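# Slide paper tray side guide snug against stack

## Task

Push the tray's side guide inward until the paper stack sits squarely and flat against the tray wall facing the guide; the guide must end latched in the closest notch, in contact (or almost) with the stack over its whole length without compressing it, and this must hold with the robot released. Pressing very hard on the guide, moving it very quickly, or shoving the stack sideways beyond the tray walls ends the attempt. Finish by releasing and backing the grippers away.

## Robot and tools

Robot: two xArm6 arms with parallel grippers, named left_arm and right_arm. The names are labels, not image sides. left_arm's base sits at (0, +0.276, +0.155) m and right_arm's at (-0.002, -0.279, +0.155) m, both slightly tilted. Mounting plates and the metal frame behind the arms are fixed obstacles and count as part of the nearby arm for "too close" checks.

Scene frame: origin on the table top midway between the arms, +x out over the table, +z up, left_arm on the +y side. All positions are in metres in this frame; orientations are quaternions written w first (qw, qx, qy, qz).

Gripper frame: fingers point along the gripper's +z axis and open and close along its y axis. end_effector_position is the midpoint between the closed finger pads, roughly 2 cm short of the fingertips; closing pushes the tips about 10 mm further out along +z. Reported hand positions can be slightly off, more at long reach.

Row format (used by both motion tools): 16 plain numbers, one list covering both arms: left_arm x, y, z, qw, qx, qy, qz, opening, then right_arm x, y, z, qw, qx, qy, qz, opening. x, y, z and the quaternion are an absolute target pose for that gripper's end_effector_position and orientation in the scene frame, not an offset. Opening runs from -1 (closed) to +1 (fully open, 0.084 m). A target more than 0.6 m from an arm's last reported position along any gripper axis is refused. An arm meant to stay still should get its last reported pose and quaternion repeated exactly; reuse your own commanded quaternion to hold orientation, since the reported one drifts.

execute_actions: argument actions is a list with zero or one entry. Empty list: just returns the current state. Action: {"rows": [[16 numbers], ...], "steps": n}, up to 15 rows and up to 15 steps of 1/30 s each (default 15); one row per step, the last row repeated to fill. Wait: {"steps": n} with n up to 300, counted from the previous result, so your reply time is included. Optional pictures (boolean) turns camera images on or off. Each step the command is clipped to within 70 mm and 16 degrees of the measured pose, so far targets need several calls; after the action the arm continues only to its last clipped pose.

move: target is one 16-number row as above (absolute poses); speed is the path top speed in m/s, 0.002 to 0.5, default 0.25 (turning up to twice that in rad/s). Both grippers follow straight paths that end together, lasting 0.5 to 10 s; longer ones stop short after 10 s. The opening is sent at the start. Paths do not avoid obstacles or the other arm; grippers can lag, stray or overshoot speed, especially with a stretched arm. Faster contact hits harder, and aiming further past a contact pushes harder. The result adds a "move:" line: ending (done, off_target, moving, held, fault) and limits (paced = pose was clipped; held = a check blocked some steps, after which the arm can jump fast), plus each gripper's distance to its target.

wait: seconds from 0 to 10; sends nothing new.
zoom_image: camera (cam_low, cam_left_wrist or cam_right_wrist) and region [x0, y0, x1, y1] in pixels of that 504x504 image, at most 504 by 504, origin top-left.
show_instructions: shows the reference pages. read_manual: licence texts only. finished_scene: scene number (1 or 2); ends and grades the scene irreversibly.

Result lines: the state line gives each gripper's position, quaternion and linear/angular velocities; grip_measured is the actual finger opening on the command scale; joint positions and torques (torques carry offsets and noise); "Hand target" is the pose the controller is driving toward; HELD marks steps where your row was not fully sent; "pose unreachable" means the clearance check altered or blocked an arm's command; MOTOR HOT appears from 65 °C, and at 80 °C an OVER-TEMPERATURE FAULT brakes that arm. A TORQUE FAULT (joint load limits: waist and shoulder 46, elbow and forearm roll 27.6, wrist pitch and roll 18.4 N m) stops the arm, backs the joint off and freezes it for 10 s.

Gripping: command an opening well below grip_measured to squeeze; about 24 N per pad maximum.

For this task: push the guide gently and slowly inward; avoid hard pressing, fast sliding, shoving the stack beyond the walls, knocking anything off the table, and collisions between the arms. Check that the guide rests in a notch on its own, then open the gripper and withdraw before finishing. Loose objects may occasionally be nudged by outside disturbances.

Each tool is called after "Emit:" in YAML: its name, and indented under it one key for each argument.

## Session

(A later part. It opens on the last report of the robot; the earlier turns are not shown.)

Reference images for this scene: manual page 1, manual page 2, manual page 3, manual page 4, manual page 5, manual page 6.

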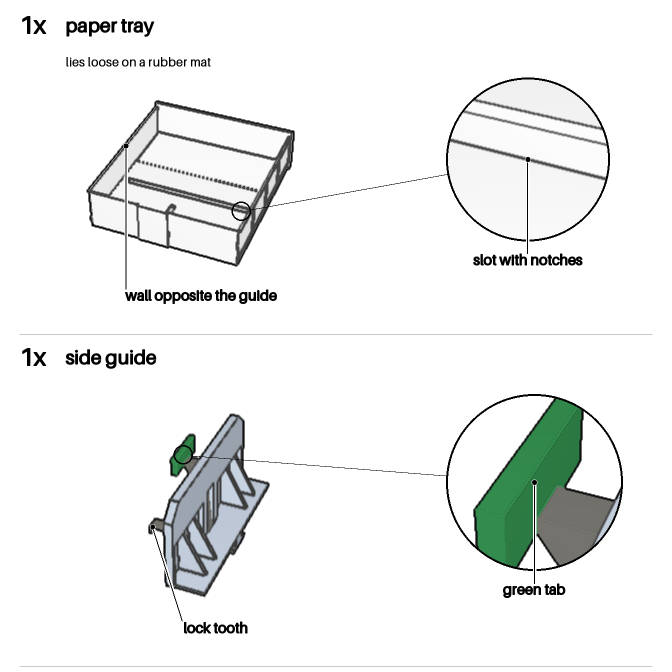

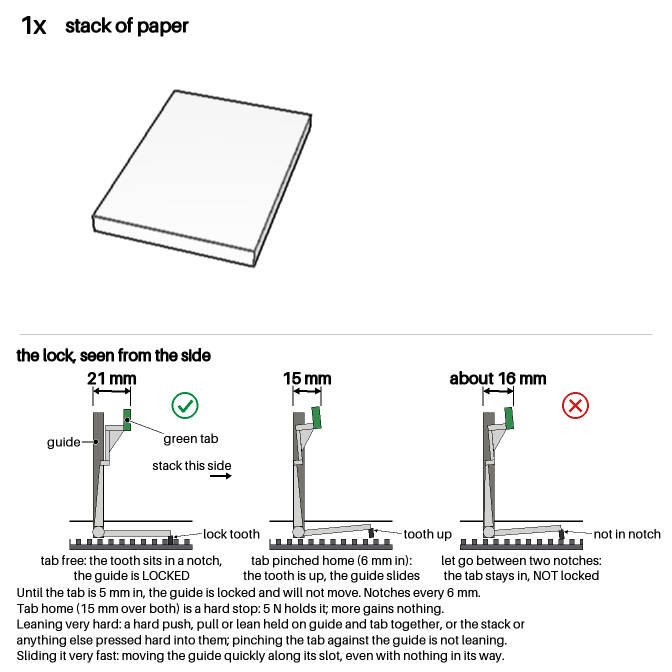

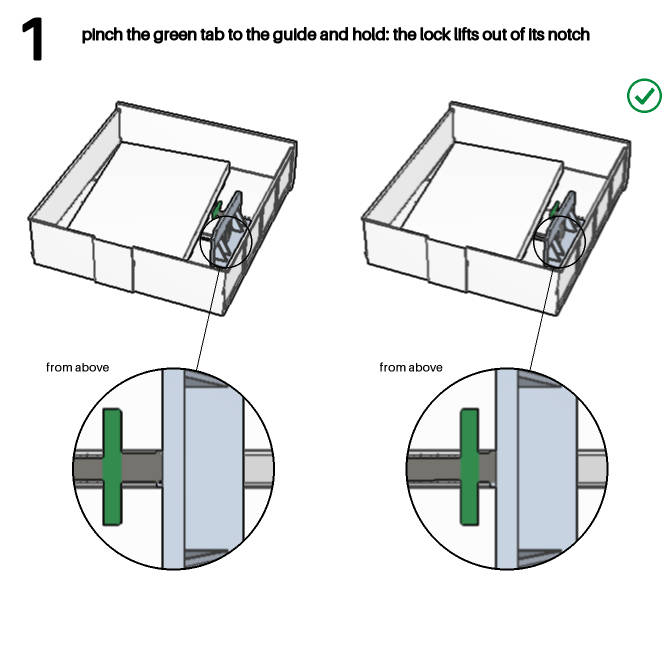

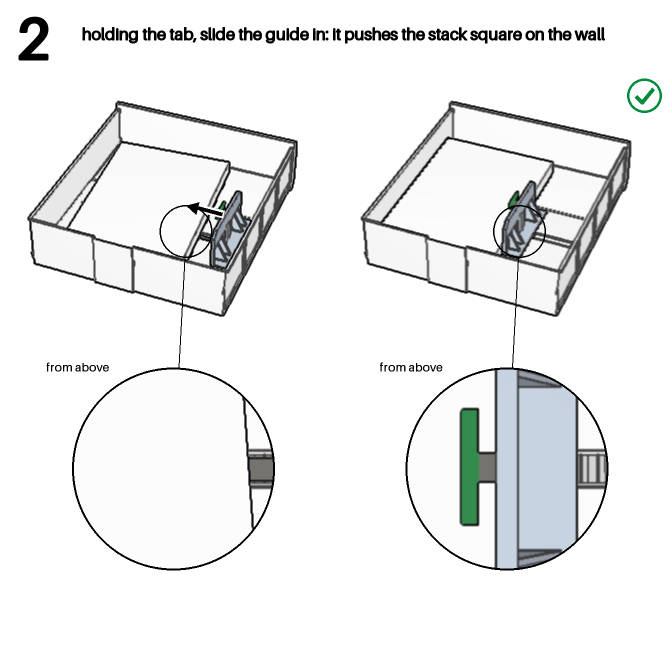

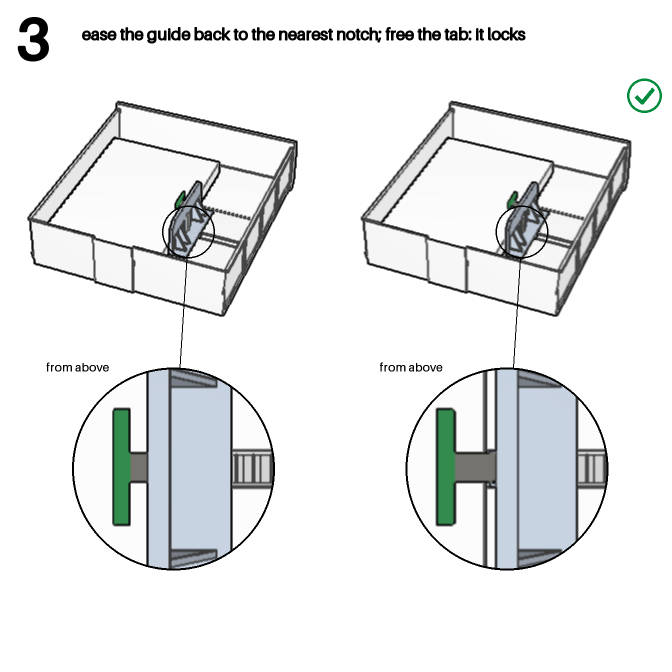

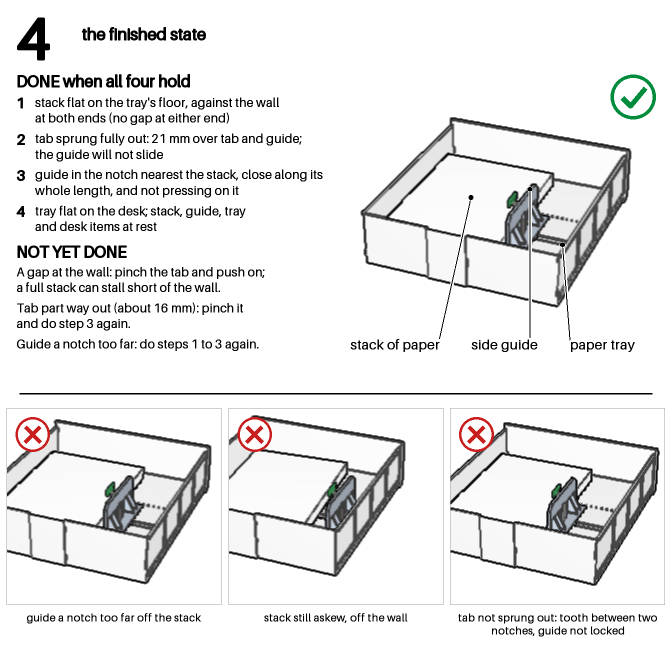

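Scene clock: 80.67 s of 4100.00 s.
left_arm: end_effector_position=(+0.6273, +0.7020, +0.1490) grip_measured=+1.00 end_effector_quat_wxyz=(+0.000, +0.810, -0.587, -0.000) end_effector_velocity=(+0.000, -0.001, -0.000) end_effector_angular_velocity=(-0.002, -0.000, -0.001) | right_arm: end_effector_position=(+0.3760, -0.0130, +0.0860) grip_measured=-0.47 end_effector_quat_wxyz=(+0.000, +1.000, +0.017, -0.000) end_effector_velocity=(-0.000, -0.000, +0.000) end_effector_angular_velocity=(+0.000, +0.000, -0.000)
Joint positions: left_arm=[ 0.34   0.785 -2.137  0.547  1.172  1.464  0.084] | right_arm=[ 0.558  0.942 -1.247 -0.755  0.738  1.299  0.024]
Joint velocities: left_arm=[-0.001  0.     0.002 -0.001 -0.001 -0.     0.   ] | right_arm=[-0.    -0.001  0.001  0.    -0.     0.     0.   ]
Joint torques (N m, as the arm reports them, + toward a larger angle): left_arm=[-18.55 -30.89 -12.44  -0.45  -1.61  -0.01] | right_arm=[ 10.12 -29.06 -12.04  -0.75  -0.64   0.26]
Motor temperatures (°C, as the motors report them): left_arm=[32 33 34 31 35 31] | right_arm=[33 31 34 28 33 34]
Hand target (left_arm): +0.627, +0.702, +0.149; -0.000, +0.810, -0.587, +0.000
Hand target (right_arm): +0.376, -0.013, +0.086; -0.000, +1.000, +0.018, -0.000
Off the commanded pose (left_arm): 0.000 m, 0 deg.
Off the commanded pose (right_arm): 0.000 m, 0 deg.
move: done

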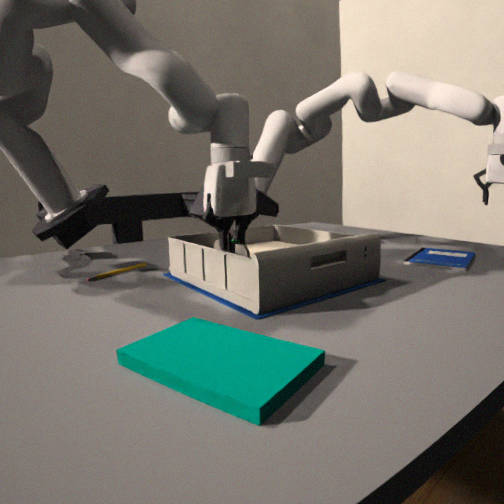

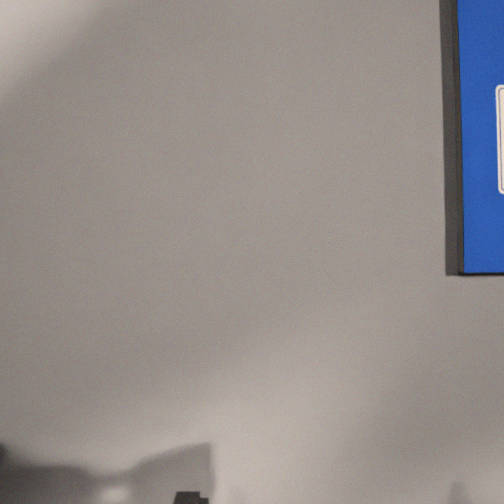

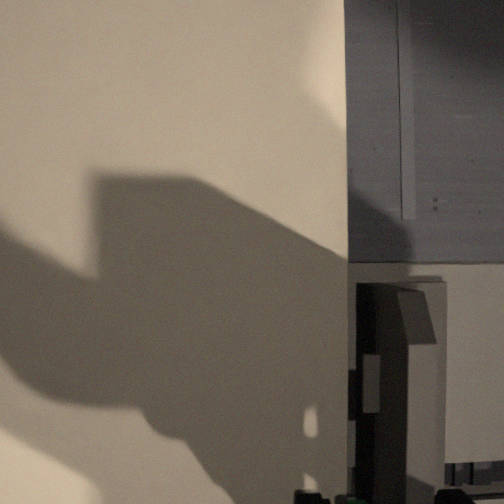

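Emit:
move:
  target: [0.6273,0.702,0.149,0,0.81,-0.587,0,1,0.376,-0.012,0.086,0,0.9998,0.0175,0,0.0]
  speed: 0.005

Emit:
move:
  target: [0.6273,0.702,0.149,0,0.81,-0.587,0,1,0.345,-0.009,0.17,0,0.9994,0.035,0,0]
  speed: 0.08

Scene clock: 85.67 s of 4100.00 s.
left_arm: end_effector_position=(+0.6273, +0.7020, +0.1490) grip_measured=+1.00 end_effector_quat_wxyz=(+0.000, +0.810, -0.587, -0.000) end_effector_velocity=(-0.001, +0.001, -0.001) end_effector_angular_velocity=(-0.001, +0.001, +0.001) | right_arm: end_effector_position=(+0.3760, -0.0120, +0.0860) grip_measured=-0.01 end_effector_quat_wxyz=(-0.000, +1.000, +0.018, +0.000) end_effector_velocity=(+0.000, +0.001, +0.001) end_effector_angular_velocity=(+0.001, -0.001, +0.000)
Joint positions: left_arm=[ 0.34   0.785 -2.137  0.547  1.172  1.464  0.084] | right_arm=[ 0.559  0.944 -1.25  -0.754  0.739  1.299  0.044]
Joint velocities: left_arm=[ 0.002  0.     0.    -0.     0.    -0.     0.   ] | right_arm=[ 0.002 -0.    -0.001  0.001  0.    -0.     0.   ]
Joint torques (N m, as the arm reports them, + toward a larger angle): left_arm=[-18.63 -30.93 -12.42  -0.23  -1.62   0.01] | right_arm=[  9.73 -29.53 -11.67  -0.65  -0.73   0.3 ]
Motor temperatures (°C, as the motors report them): left_arm=[32 33 34 31 35 31] | right_arm=[33 31 34 28 33 34]
Hand target (left_arm): +0.627, +0.702, +0.149; -0.000, +0.810, -0.587, +0.000
Hand target (right_arm): +0.376, -0.012, +0.086; -0.000, +1.000, +0.018, -0.000
Off the commanded pose (left_arm): 0.000 m, 0 deg.
Off the commanded pose (right_arm): 0.000 m, 0 deg.
After step 90, 1.30 s passed at rest.
move: done

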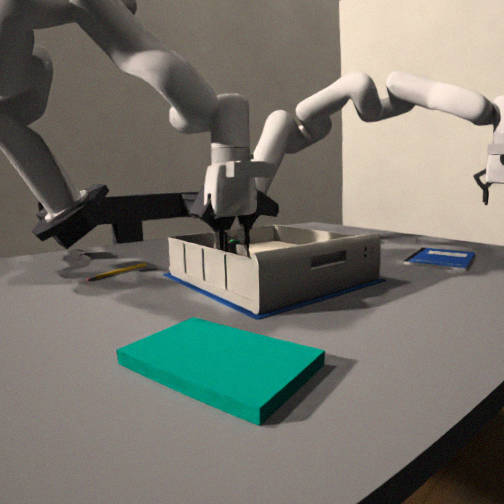

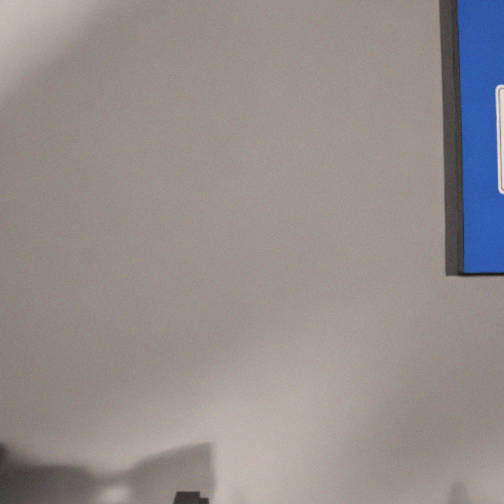

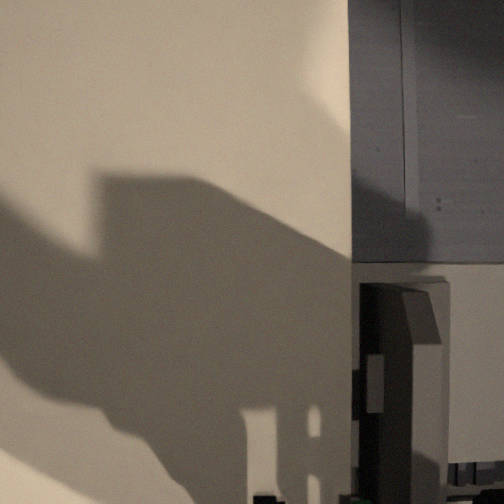

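Scene clock: 87.20 s of 4100.00 s.
left_arm: end_effector_position=(+0.6273, +0.7020, +0.1490) grip_measured=+1.00 end_effector_quat_wxyz=(-0.000, +0.810, -0.587, +0.000) end_effector_velocity=(-0.001, +0.001, -0.001) end_effector_angular_velocity=(+0.000, +0.001, +0.000) | right_arm: end_effector_position=(+0.3448, -0.0092, +0.1696) grip_measured=-0.01 end_effector_quat_wxyz=(+0.000, +0.999, +0.035, -0.000) end_effector_velocity=(+0.000, +0.001, +0.003) end_effector_angular_velocity=(+0.002, -0.002, +0.000)
Joint positions: left_arm=[ 0.34   0.785 -2.137  0.547  1.172  1.464  0.084] | right_arm=[ 0.698  0.751 -1.153 -0.6    0.845  1.231  0.044]
Joint velocities: left_arm=[ 0.002  0.     0.001  0.    -0.001  0.     0.   ] | right_arm=[ 0.004 -0.005 -0.001  0.003  0.003 -0.002 -0.   ]
Joint torques (N m, as the arm reports them, + toward a larger angle): left_arm=[-18.48 -30.84 -12.45  -0.35  -1.55  -0.06] | right_arm=[  9.13 -27.75 -13.61  -0.56  -0.7    0.42]
Motor temperatures (°C, as the motors report them): left_arm=[32 33 34 31 35 31] | right_arm=[33 31 34 28 33 34]
Hand target (left_arm): +0.627, +0.702, +0.149; +0.000, +0.810, -0.587, +0.000
Hand target (right_arm): +0.345, -0.009, +0.170; -0.000, +0.999, +0.035, -0.000
Off the commanded pose (left_arm): 0.000 m, 0 deg.
Off the commanded pose (right_arm): 0.001 m, 0 deg.
move: done

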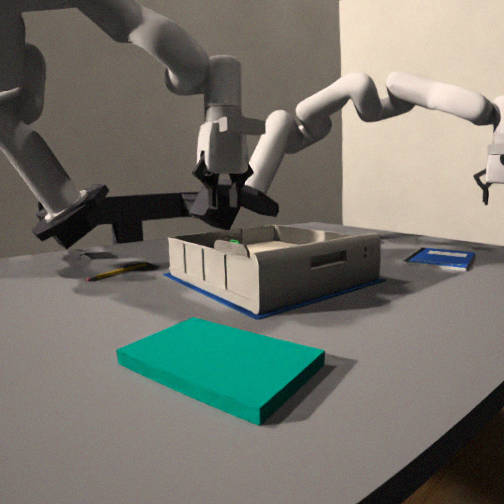

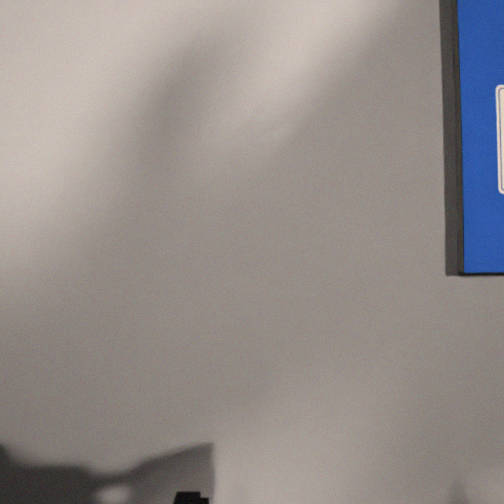

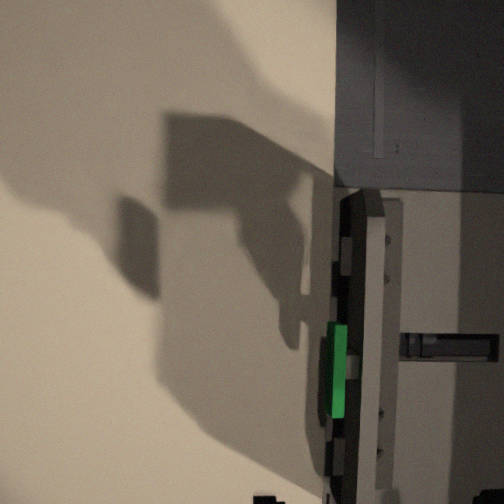

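Emit:
move:
  target: [0.6273,0.702,0.149,0,0.81,-0.587,0,1,0.376,-0.011,0.086,0,0.9998,0.0175,0,0.0]
  speed: 0.08

Emit:
move:
  target: [0.6273,0.702,0.149,0,0.81,-0.587,0,1,0.376,-0.013,0.086,0,0.9998,0.0175,0,-0.72]
  speed: 0.005

Emit:
move:
  target: [0.6273,0.702,0.149,0,0.81,-0.587,0,1,0.376,-0.0105,0.086,0,0.9998,0.0175,0,-0.72]
  speed: 0.004

Emit:
move:
  target: [0.6273,0.702,0.149,0,0.81,-0.587,0,1,0.376,-0.008,0.086,0,0.9998,0.0175,0,-0.3]
  speed: 0.005

Emit:
move:
  target: [0.6273,0.702,0.149,0,0.81,-0.587,0,1,0.345,-0.009,0.17,0,0.9994,0.035,0,-0.3]
  speed: 0.08

Scene clock: 95.70 s of 4100.00 s.
left_arm: end_effector_position=(+0.6273, +0.7020, +0.1490) grip_measured=+1.00 end_effector_quat_wxyz=(-0.000, +0.810, -0.587, -0.000) end_effector_velocity=(+0.000, -0.000, -0.000) end_effector_angular_velocity=(-0.000, -0.000, -0.001) | right_arm: end_effector_position=(+0.3762, -0.0108, +0.0864) grip_measured=-0.01 end_effector_quat_wxyz=(-0.000, +1.000, +0.018, +0.000) end_effector_velocity=(+0.001, +0.000, -0.002) end_effector_angular_velocity=(-0.001, -0.000, -0.000)
Joint positions: left_arm=[ 0.34   0.785 -2.137  0.547  1.172  1.464  0.084] | right_arm=[ 0.561  0.947 -1.254 -0.752  0.741  1.298  0.044]
Joint velocities: left_arm=[-0.     0.     0.001 -0.    -0.001 -0.     0.   ] | right_arm=[-0.003  0.006 -0.004 -0.003 -0.001  0.001 -0.   ]
Joint torques (N m, as the arm reports them, + toward a larger angle): left_arm=[-18.58 -31.04 -12.5   -0.34  -1.58   0.01] | right_arm=[ 10.28 -29.11 -11.92  -0.68  -0.74   0.41]
Motor temperatures (°C, as the motors report them): left_arm=[32 33 34 31 35 31] | right_arm=[33 31 34 28 33 34]
Hand target (left_arm): +0.627, +0.702, +0.149; -0.000, +0.810, -0.587, +0.000
Hand target (right_arm): +0.376, -0.011, +0.086; +0.000, +1.000, +0.017, +0.000
Off the commanded pose (left_arm): 0.000 m, 0 deg.
Off the commanded pose (right_arm): 0.000 m, 0 deg.
After step 90, 3.93 s passed at rest.
move: done

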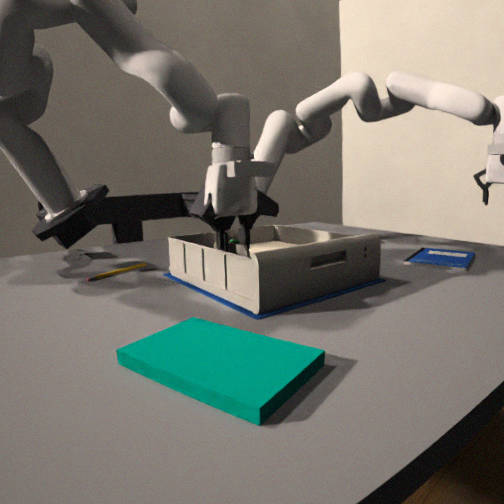

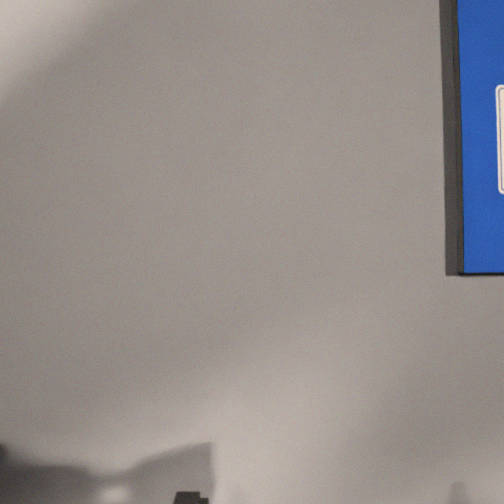

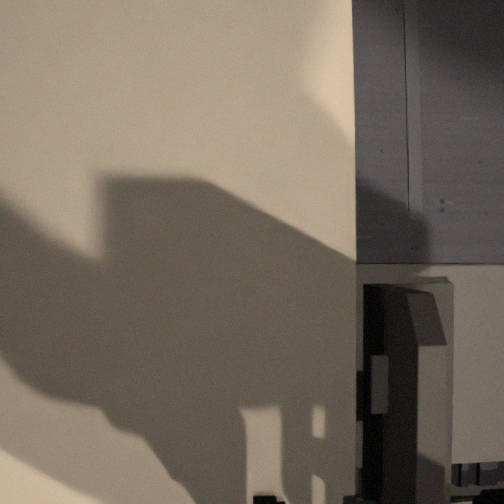

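Scene clock: 96.40 s of 4100.00 s.
left_arm: end_effector_position=(+0.6273, +0.7020, +0.1490) grip_measured=+1.00 end_effector_quat_wxyz=(+0.000, +0.810, -0.587, +0.000) end_effector_velocity=(-0.000, +0.001, +0.001) end_effector_angular_velocity=(+0.001, +0.001, -0.000) | right_arm: end_effector_position=(+0.3762, -0.0128, +0.0862) grip_measured=-0.66 end_effector_quat_wxyz=(-0.000, +1.000, +0.017, +0.000) end_effector_velocity=(-0.000, -0.001, -0.000) end_effector_angular_velocity=(-0.000, +0.001, -0.001)
Joint positions: left_arm=[ 0.34   0.785 -2.137  0.547  1.172  1.464  0.084] | right_arm=[ 0.558  0.942 -1.247 -0.755  0.738  1.299  0.015]
Joint velocities: left_arm=[ 0.    -0.001  0.     0.001  0.002  0.    -0.   ] | right_arm=[-0.002 -0.002  0.003 -0.001 -0.001  0.001  0.   ]
Joint torques (N m, as the arm reports them, + toward a larger angle): left_arm=[-18.62 -30.77 -12.36  -0.35  -1.6    0.03] | right_arm=[  9.57 -28.5  -11.13  -0.13  -0.34   0.68]
Motor temperatures (°C, as the motors report them): left_arm=[32 33 34 31 35 31] | right_arm=[33 31 34 28 33 34]
Hand target (left_arm): +0.627, +0.702, +0.149; -0.000, +0.810, -0.587, -0.000
Hand target (right_arm): +0.376, -0.013, +0.086; +0.000, +1.000, +0.017, -0.000
Off the commanded pose (left_arm): 0.000 m, 0 deg.
Off the commanded pose (right_arm): 0.000 m, 0 deg.
move: done

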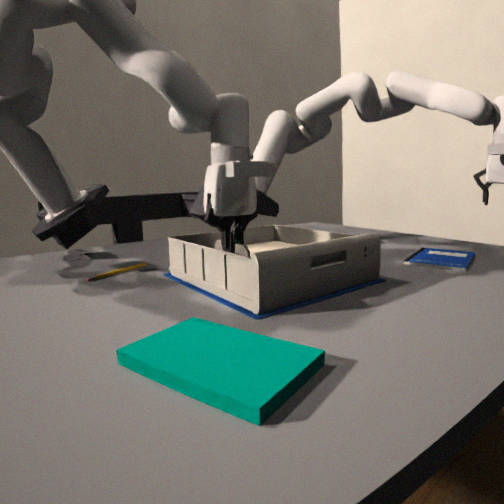

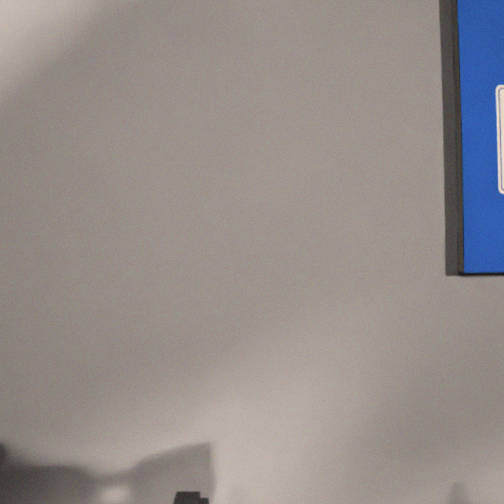

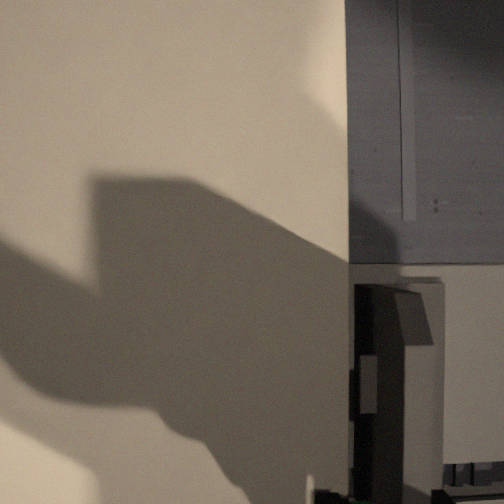

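Scene clock: 97.20 s of 4100.00 s.
left_arm: end_effector_position=(+0.6273, +0.7020, +0.1490) grip_measured=+1.00 end_effector_quat_wxyz=(+0.000, +0.810, -0.587, -0.000) end_effector_velocity=(-0.001, +0.000, -0.001) end_effector_angular_velocity=(-0.000, +0.002, +0.001) | right_arm: end_effector_position=(+0.3761, -0.0105, +0.0862) grip_measured=-0.66 end_effector_quat_wxyz=(-0.000, +1.000, +0.017, +0.000) end_effector_velocity=(-0.000, -0.000, -0.001) end_effector_angular_velocity=(-0.001, +0.002, -0.001)
Joint positions: left_arm=[ 0.34   0.785 -2.137  0.547  1.172  1.464  0.084] | right_arm=[ 0.562  0.948 -1.255 -0.751  0.74   1.298  0.015]
Joint velocities: left_arm=[ 0.001  0.001  0.001  0.    -0.    -0.001 -0.   ] | right_arm=[ 0.     0.001 -0.001  0.002  0.001  0.     0.   ]
Joint torques (N m, as the arm reports them, + toward a larger angle): left_arm=[-18.7  -30.92 -12.6   -0.51  -1.61  -0.01] | right_arm=[  8.93 -27.43 -11.05  -0.3   -0.46   0.66]
Motor temperatures (°C, as the motors report them): left_arm=[32 33 34 31 35 31] | right_arm=[33 31 34 28 33 34]
Hand target (left_arm): +0.627, +0.702, +0.149; -0.000, +0.810, -0.587, +0.000
Hand target (right_arm): +0.376, -0.010, +0.086; -0.000, +1.000, +0.018, -0.000
Off the commanded pose (left_arm): 0.000 m, 0 deg.
Off the commanded pose (right_arm): 0.000 m, 0 deg.
move: done

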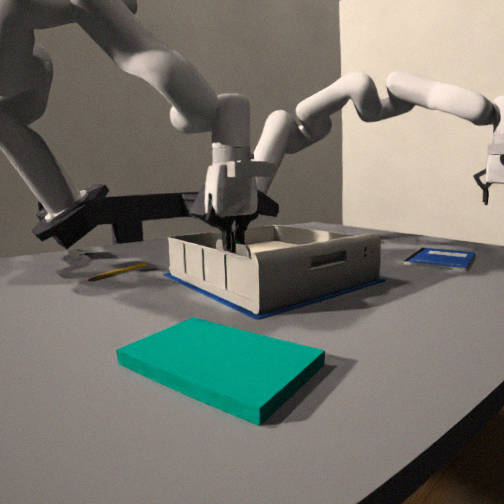

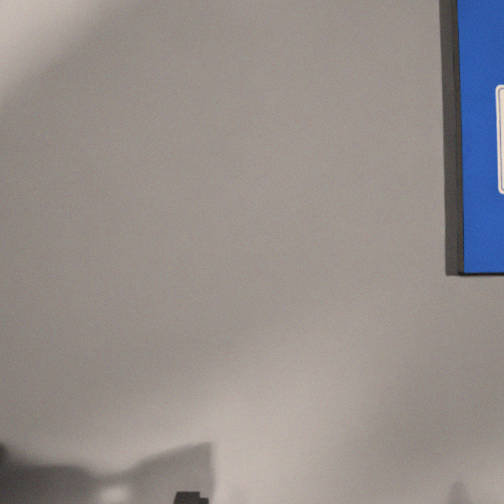

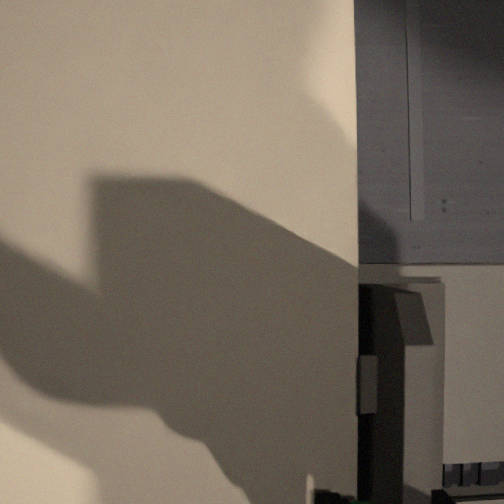

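Scene clock: 97.90 s of 4100.00 s.
left_arm: end_effector_position=(+0.6273, +0.7020, +0.1490) grip_measured=+1.00 end_effector_quat_wxyz=(-0.000, +0.810, -0.587, +0.000) end_effector_velocity=(+0.000, +0.000, +0.001) end_effector_angular_velocity=(+0.001, -0.000, +0.000) | right_arm: end_effector_position=(+0.3760, -0.0081, +0.0860) grip_measured=-0.32 end_effector_quat_wxyz=(+0.000, +1.000, +0.018, -0.000) end_effector_velocity=(+0.000, +0.001, +0.001) end_effector_angular_velocity=(+0.001, -0.001, +0.001)
Joint positions: left_arm=[ 0.34   0.785 -2.137  0.547  1.172  1.464  0.084] | right_arm=[ 0.565  0.954 -1.263 -0.747  0.743  1.298  0.03 ]
Joint velocities: left_arm=[-0.001 -0.002 -0.     0.     0.001 -0.     0.   ] | right_arm=[ 0.002  0.    -0.002  0.002  0.001 -0.001 -0.   ]
Joint torques (N m, as the arm reports them, + toward a larger angle): left_arm=[-18.66 -31.02 -12.49  -0.36  -1.56  -0.06] | right_arm=[  9.99 -29.63 -11.41  -0.49  -0.5    0.6 ]
Motor temperatures (°C, as the motors report them): left_arm=[32 33 34 31 35 31] | right_arm=[33 31 34 28 33 34]
Hand target (left_arm): +0.627, +0.702, +0.149; +0.000, +0.810, -0.587, +0.000
Hand target (right_arm): +0.376, -0.008, +0.086; -0.000, +1.000, +0.018, -0.000
Off the commanded pose (left_arm): 0.000 m, 0 deg.
Off the commanded pose (right_arm): 0.000 m, 0 deg.
move: done

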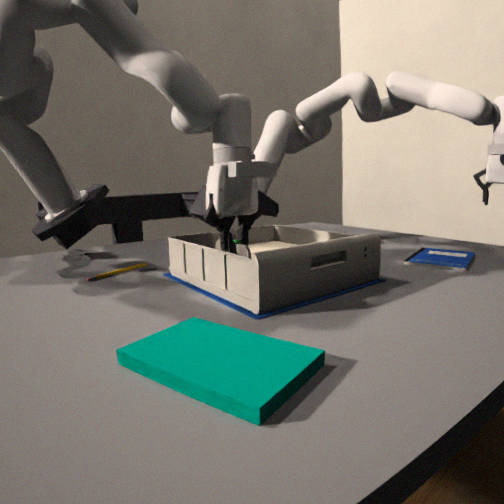

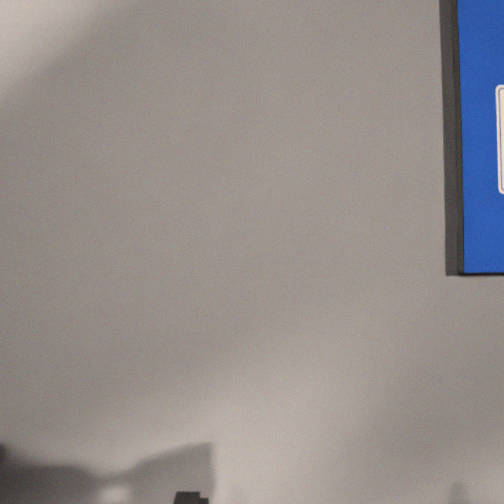

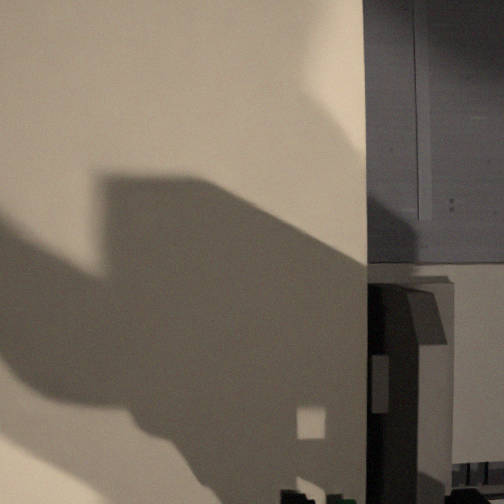

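Scene clock: 99.43 s of 4100.00 s.
left_arm: end_effector_position=(+0.6273, +0.7020, +0.1490) grip_measured=+1.00 end_effector_quat_wxyz=(-0.000, +0.810, -0.587, -0.000) end_effector_velocity=(-0.001, +0.000, -0.000) end_effector_angular_velocity=(-0.001, +0.001, +0.001) | right_arm: end_effector_position=(+0.3448, -0.0092, +0.1696) grip_measured=-0.32 end_effector_quat_wxyz=(+0.000, +0.999, +0.035, -0.000) end_effector_velocity=(-0.001, -0.000, +0.002) end_effector_angular_velocity=(-0.000, -0.000, +0.001)
Joint positions: left_arm=[ 0.34   0.785 -2.137  0.547  1.172  1.464  0.084] | right_arm=[ 0.698  0.751 -1.153 -0.6    0.845  1.231  0.03 ]
Joint velocities: left_arm=[ 0.001 -0.     0.001 -0.001  0.    -0.     0.   ] | right_arm=[ 0.004 -0.006  0.002  0.004  0.004 -0.002 -0.   ]
Joint torques (N m, as the arm reports them, + toward a larger angle): left_arm=[-18.69 -30.89 -12.56  -0.43  -1.63  -0.04] | right_arm=[  9.27 -27.6  -13.39  -0.78  -0.53   0.46]
Motor temperatures (°C, as the motors report them): left_arm=[32 33 34 31 35 31] | right_arm=[33 31 34 28 33 34]
Hand target (left_arm): +0.627, +0.702, +0.149; -0.000, +0.810, -0.587, +0.000
Hand target (right_arm): +0.345, -0.009, +0.170; -0.000, +0.999, +0.035, -0.000
Off the commanded pose (left_arm): 0.000 m, 0 deg.
Off the commanded pose (right_arm): 0.001 m, 0 deg.
move: done

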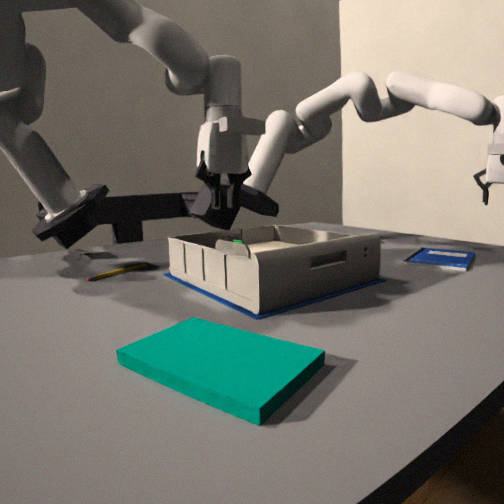

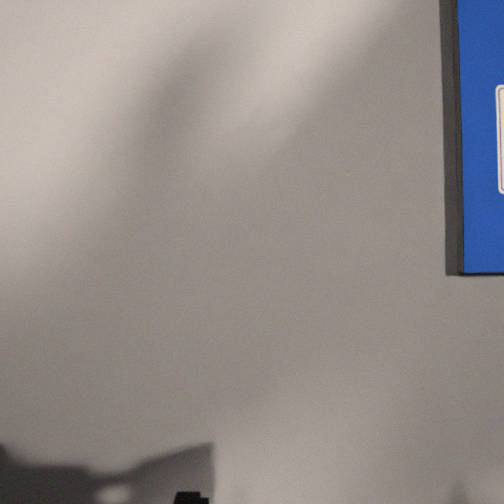

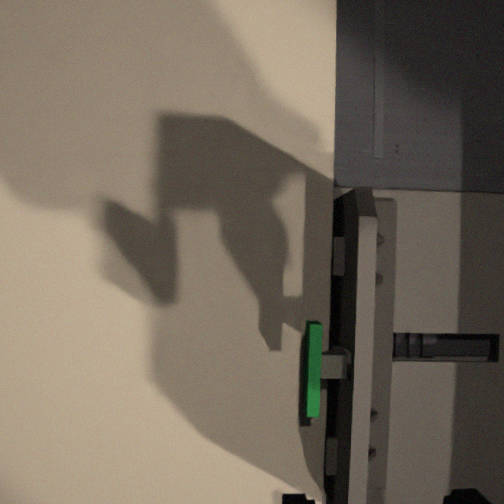

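The tab is now sprung out and the guide is locked close to the stack. Next I'm checking the wall side.

Emit:
move:
  target: [0.6273,0.702,0.149,0,0.81,-0.587,0,1,0.31,0.10,0.37,0,1,0,0,0.5]

Scene clock: 102.27 s of 4100.00 s.
left_arm: end_effector_position=(+0.6273, +0.7020, +0.1490) grip_measured=+1.00 end_effector_quat_wxyz=(+0.000, +0.810, -0.587, -0.000) end_effector_velocity=(-0.000, +0.000, -0.000) end_effector_angular_velocity=(+0.002, +0.002, -0.001) | right_arm: end_effector_position=(+0.3092, +0.0996, +0.3698) grip_measured=+0.49 end_effector_quat_wxyz=(-0.000, +1.000, +0.000, -0.000) end_effector_velocity=(-0.000, +0.001, +0.001) end_effector_angular_velocity=(-0.001, +0.000, +0.000)
Joint positions: left_arm=[ 0.34   0.785 -2.137  0.547  1.172  1.464  0.084] | right_arm=[ 1.012  0.86  -1.774 -0.317  1.384  1.246  0.065]
Joint velocities: left_arm=[0.    0.    0.    0.002 0.001 0.    0.   ] | right_arm=[ 0.002  0.006 -0.012  0.001  0.007 -0.001 -0.   ]
Joint torques (N m, as the arm reports them, + toward a larger angle): left_arm=[-18.57 -30.95 -12.58  -0.39  -1.53  -0.1 ] | right_arm=[  7.93 -31.25 -16.19  -0.67  -0.68   0.57]
Motor temperatures (°C, as the motors report them): left_arm=[32 33 34 31 35 31] | right_arm=[33 31 34 28 33 34]
Hand target (left_arm): +0.627, +0.702, +0.149; -0.000, +0.810, -0.587, +0.000
Hand target (right_arm): +0.309, +0.100, +0.370; -0.000, +1.000, +0.000, -0.000
Off the commanded pose (left_arm): 0.000 m, 0 deg.
Off the commanded pose (right_arm): 0.001 m, 0 deg.
move: done

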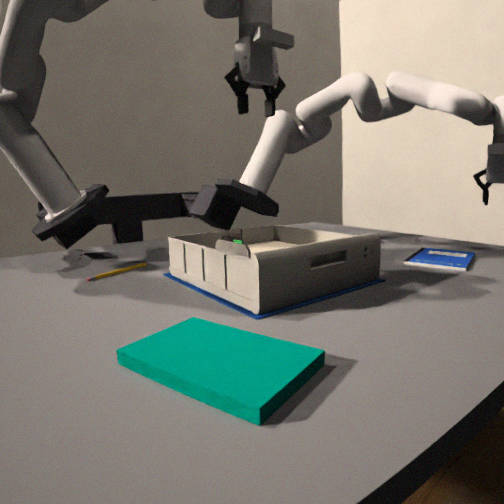

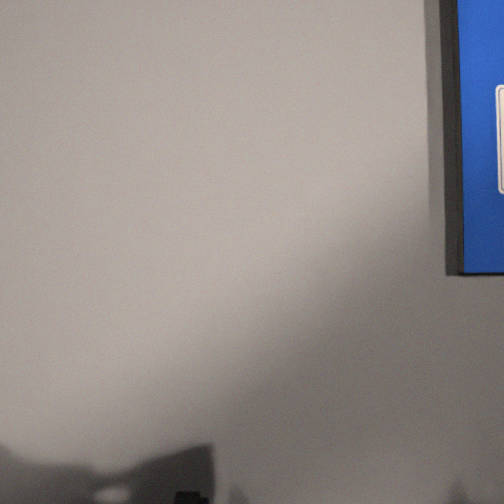

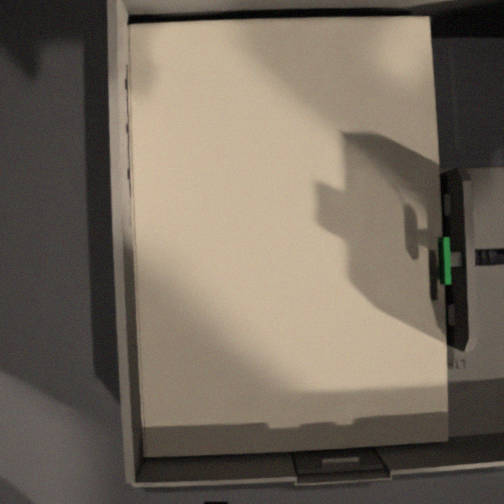

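Emit:
finished_scene:
  scene: 2

The scene is finished: the task was done.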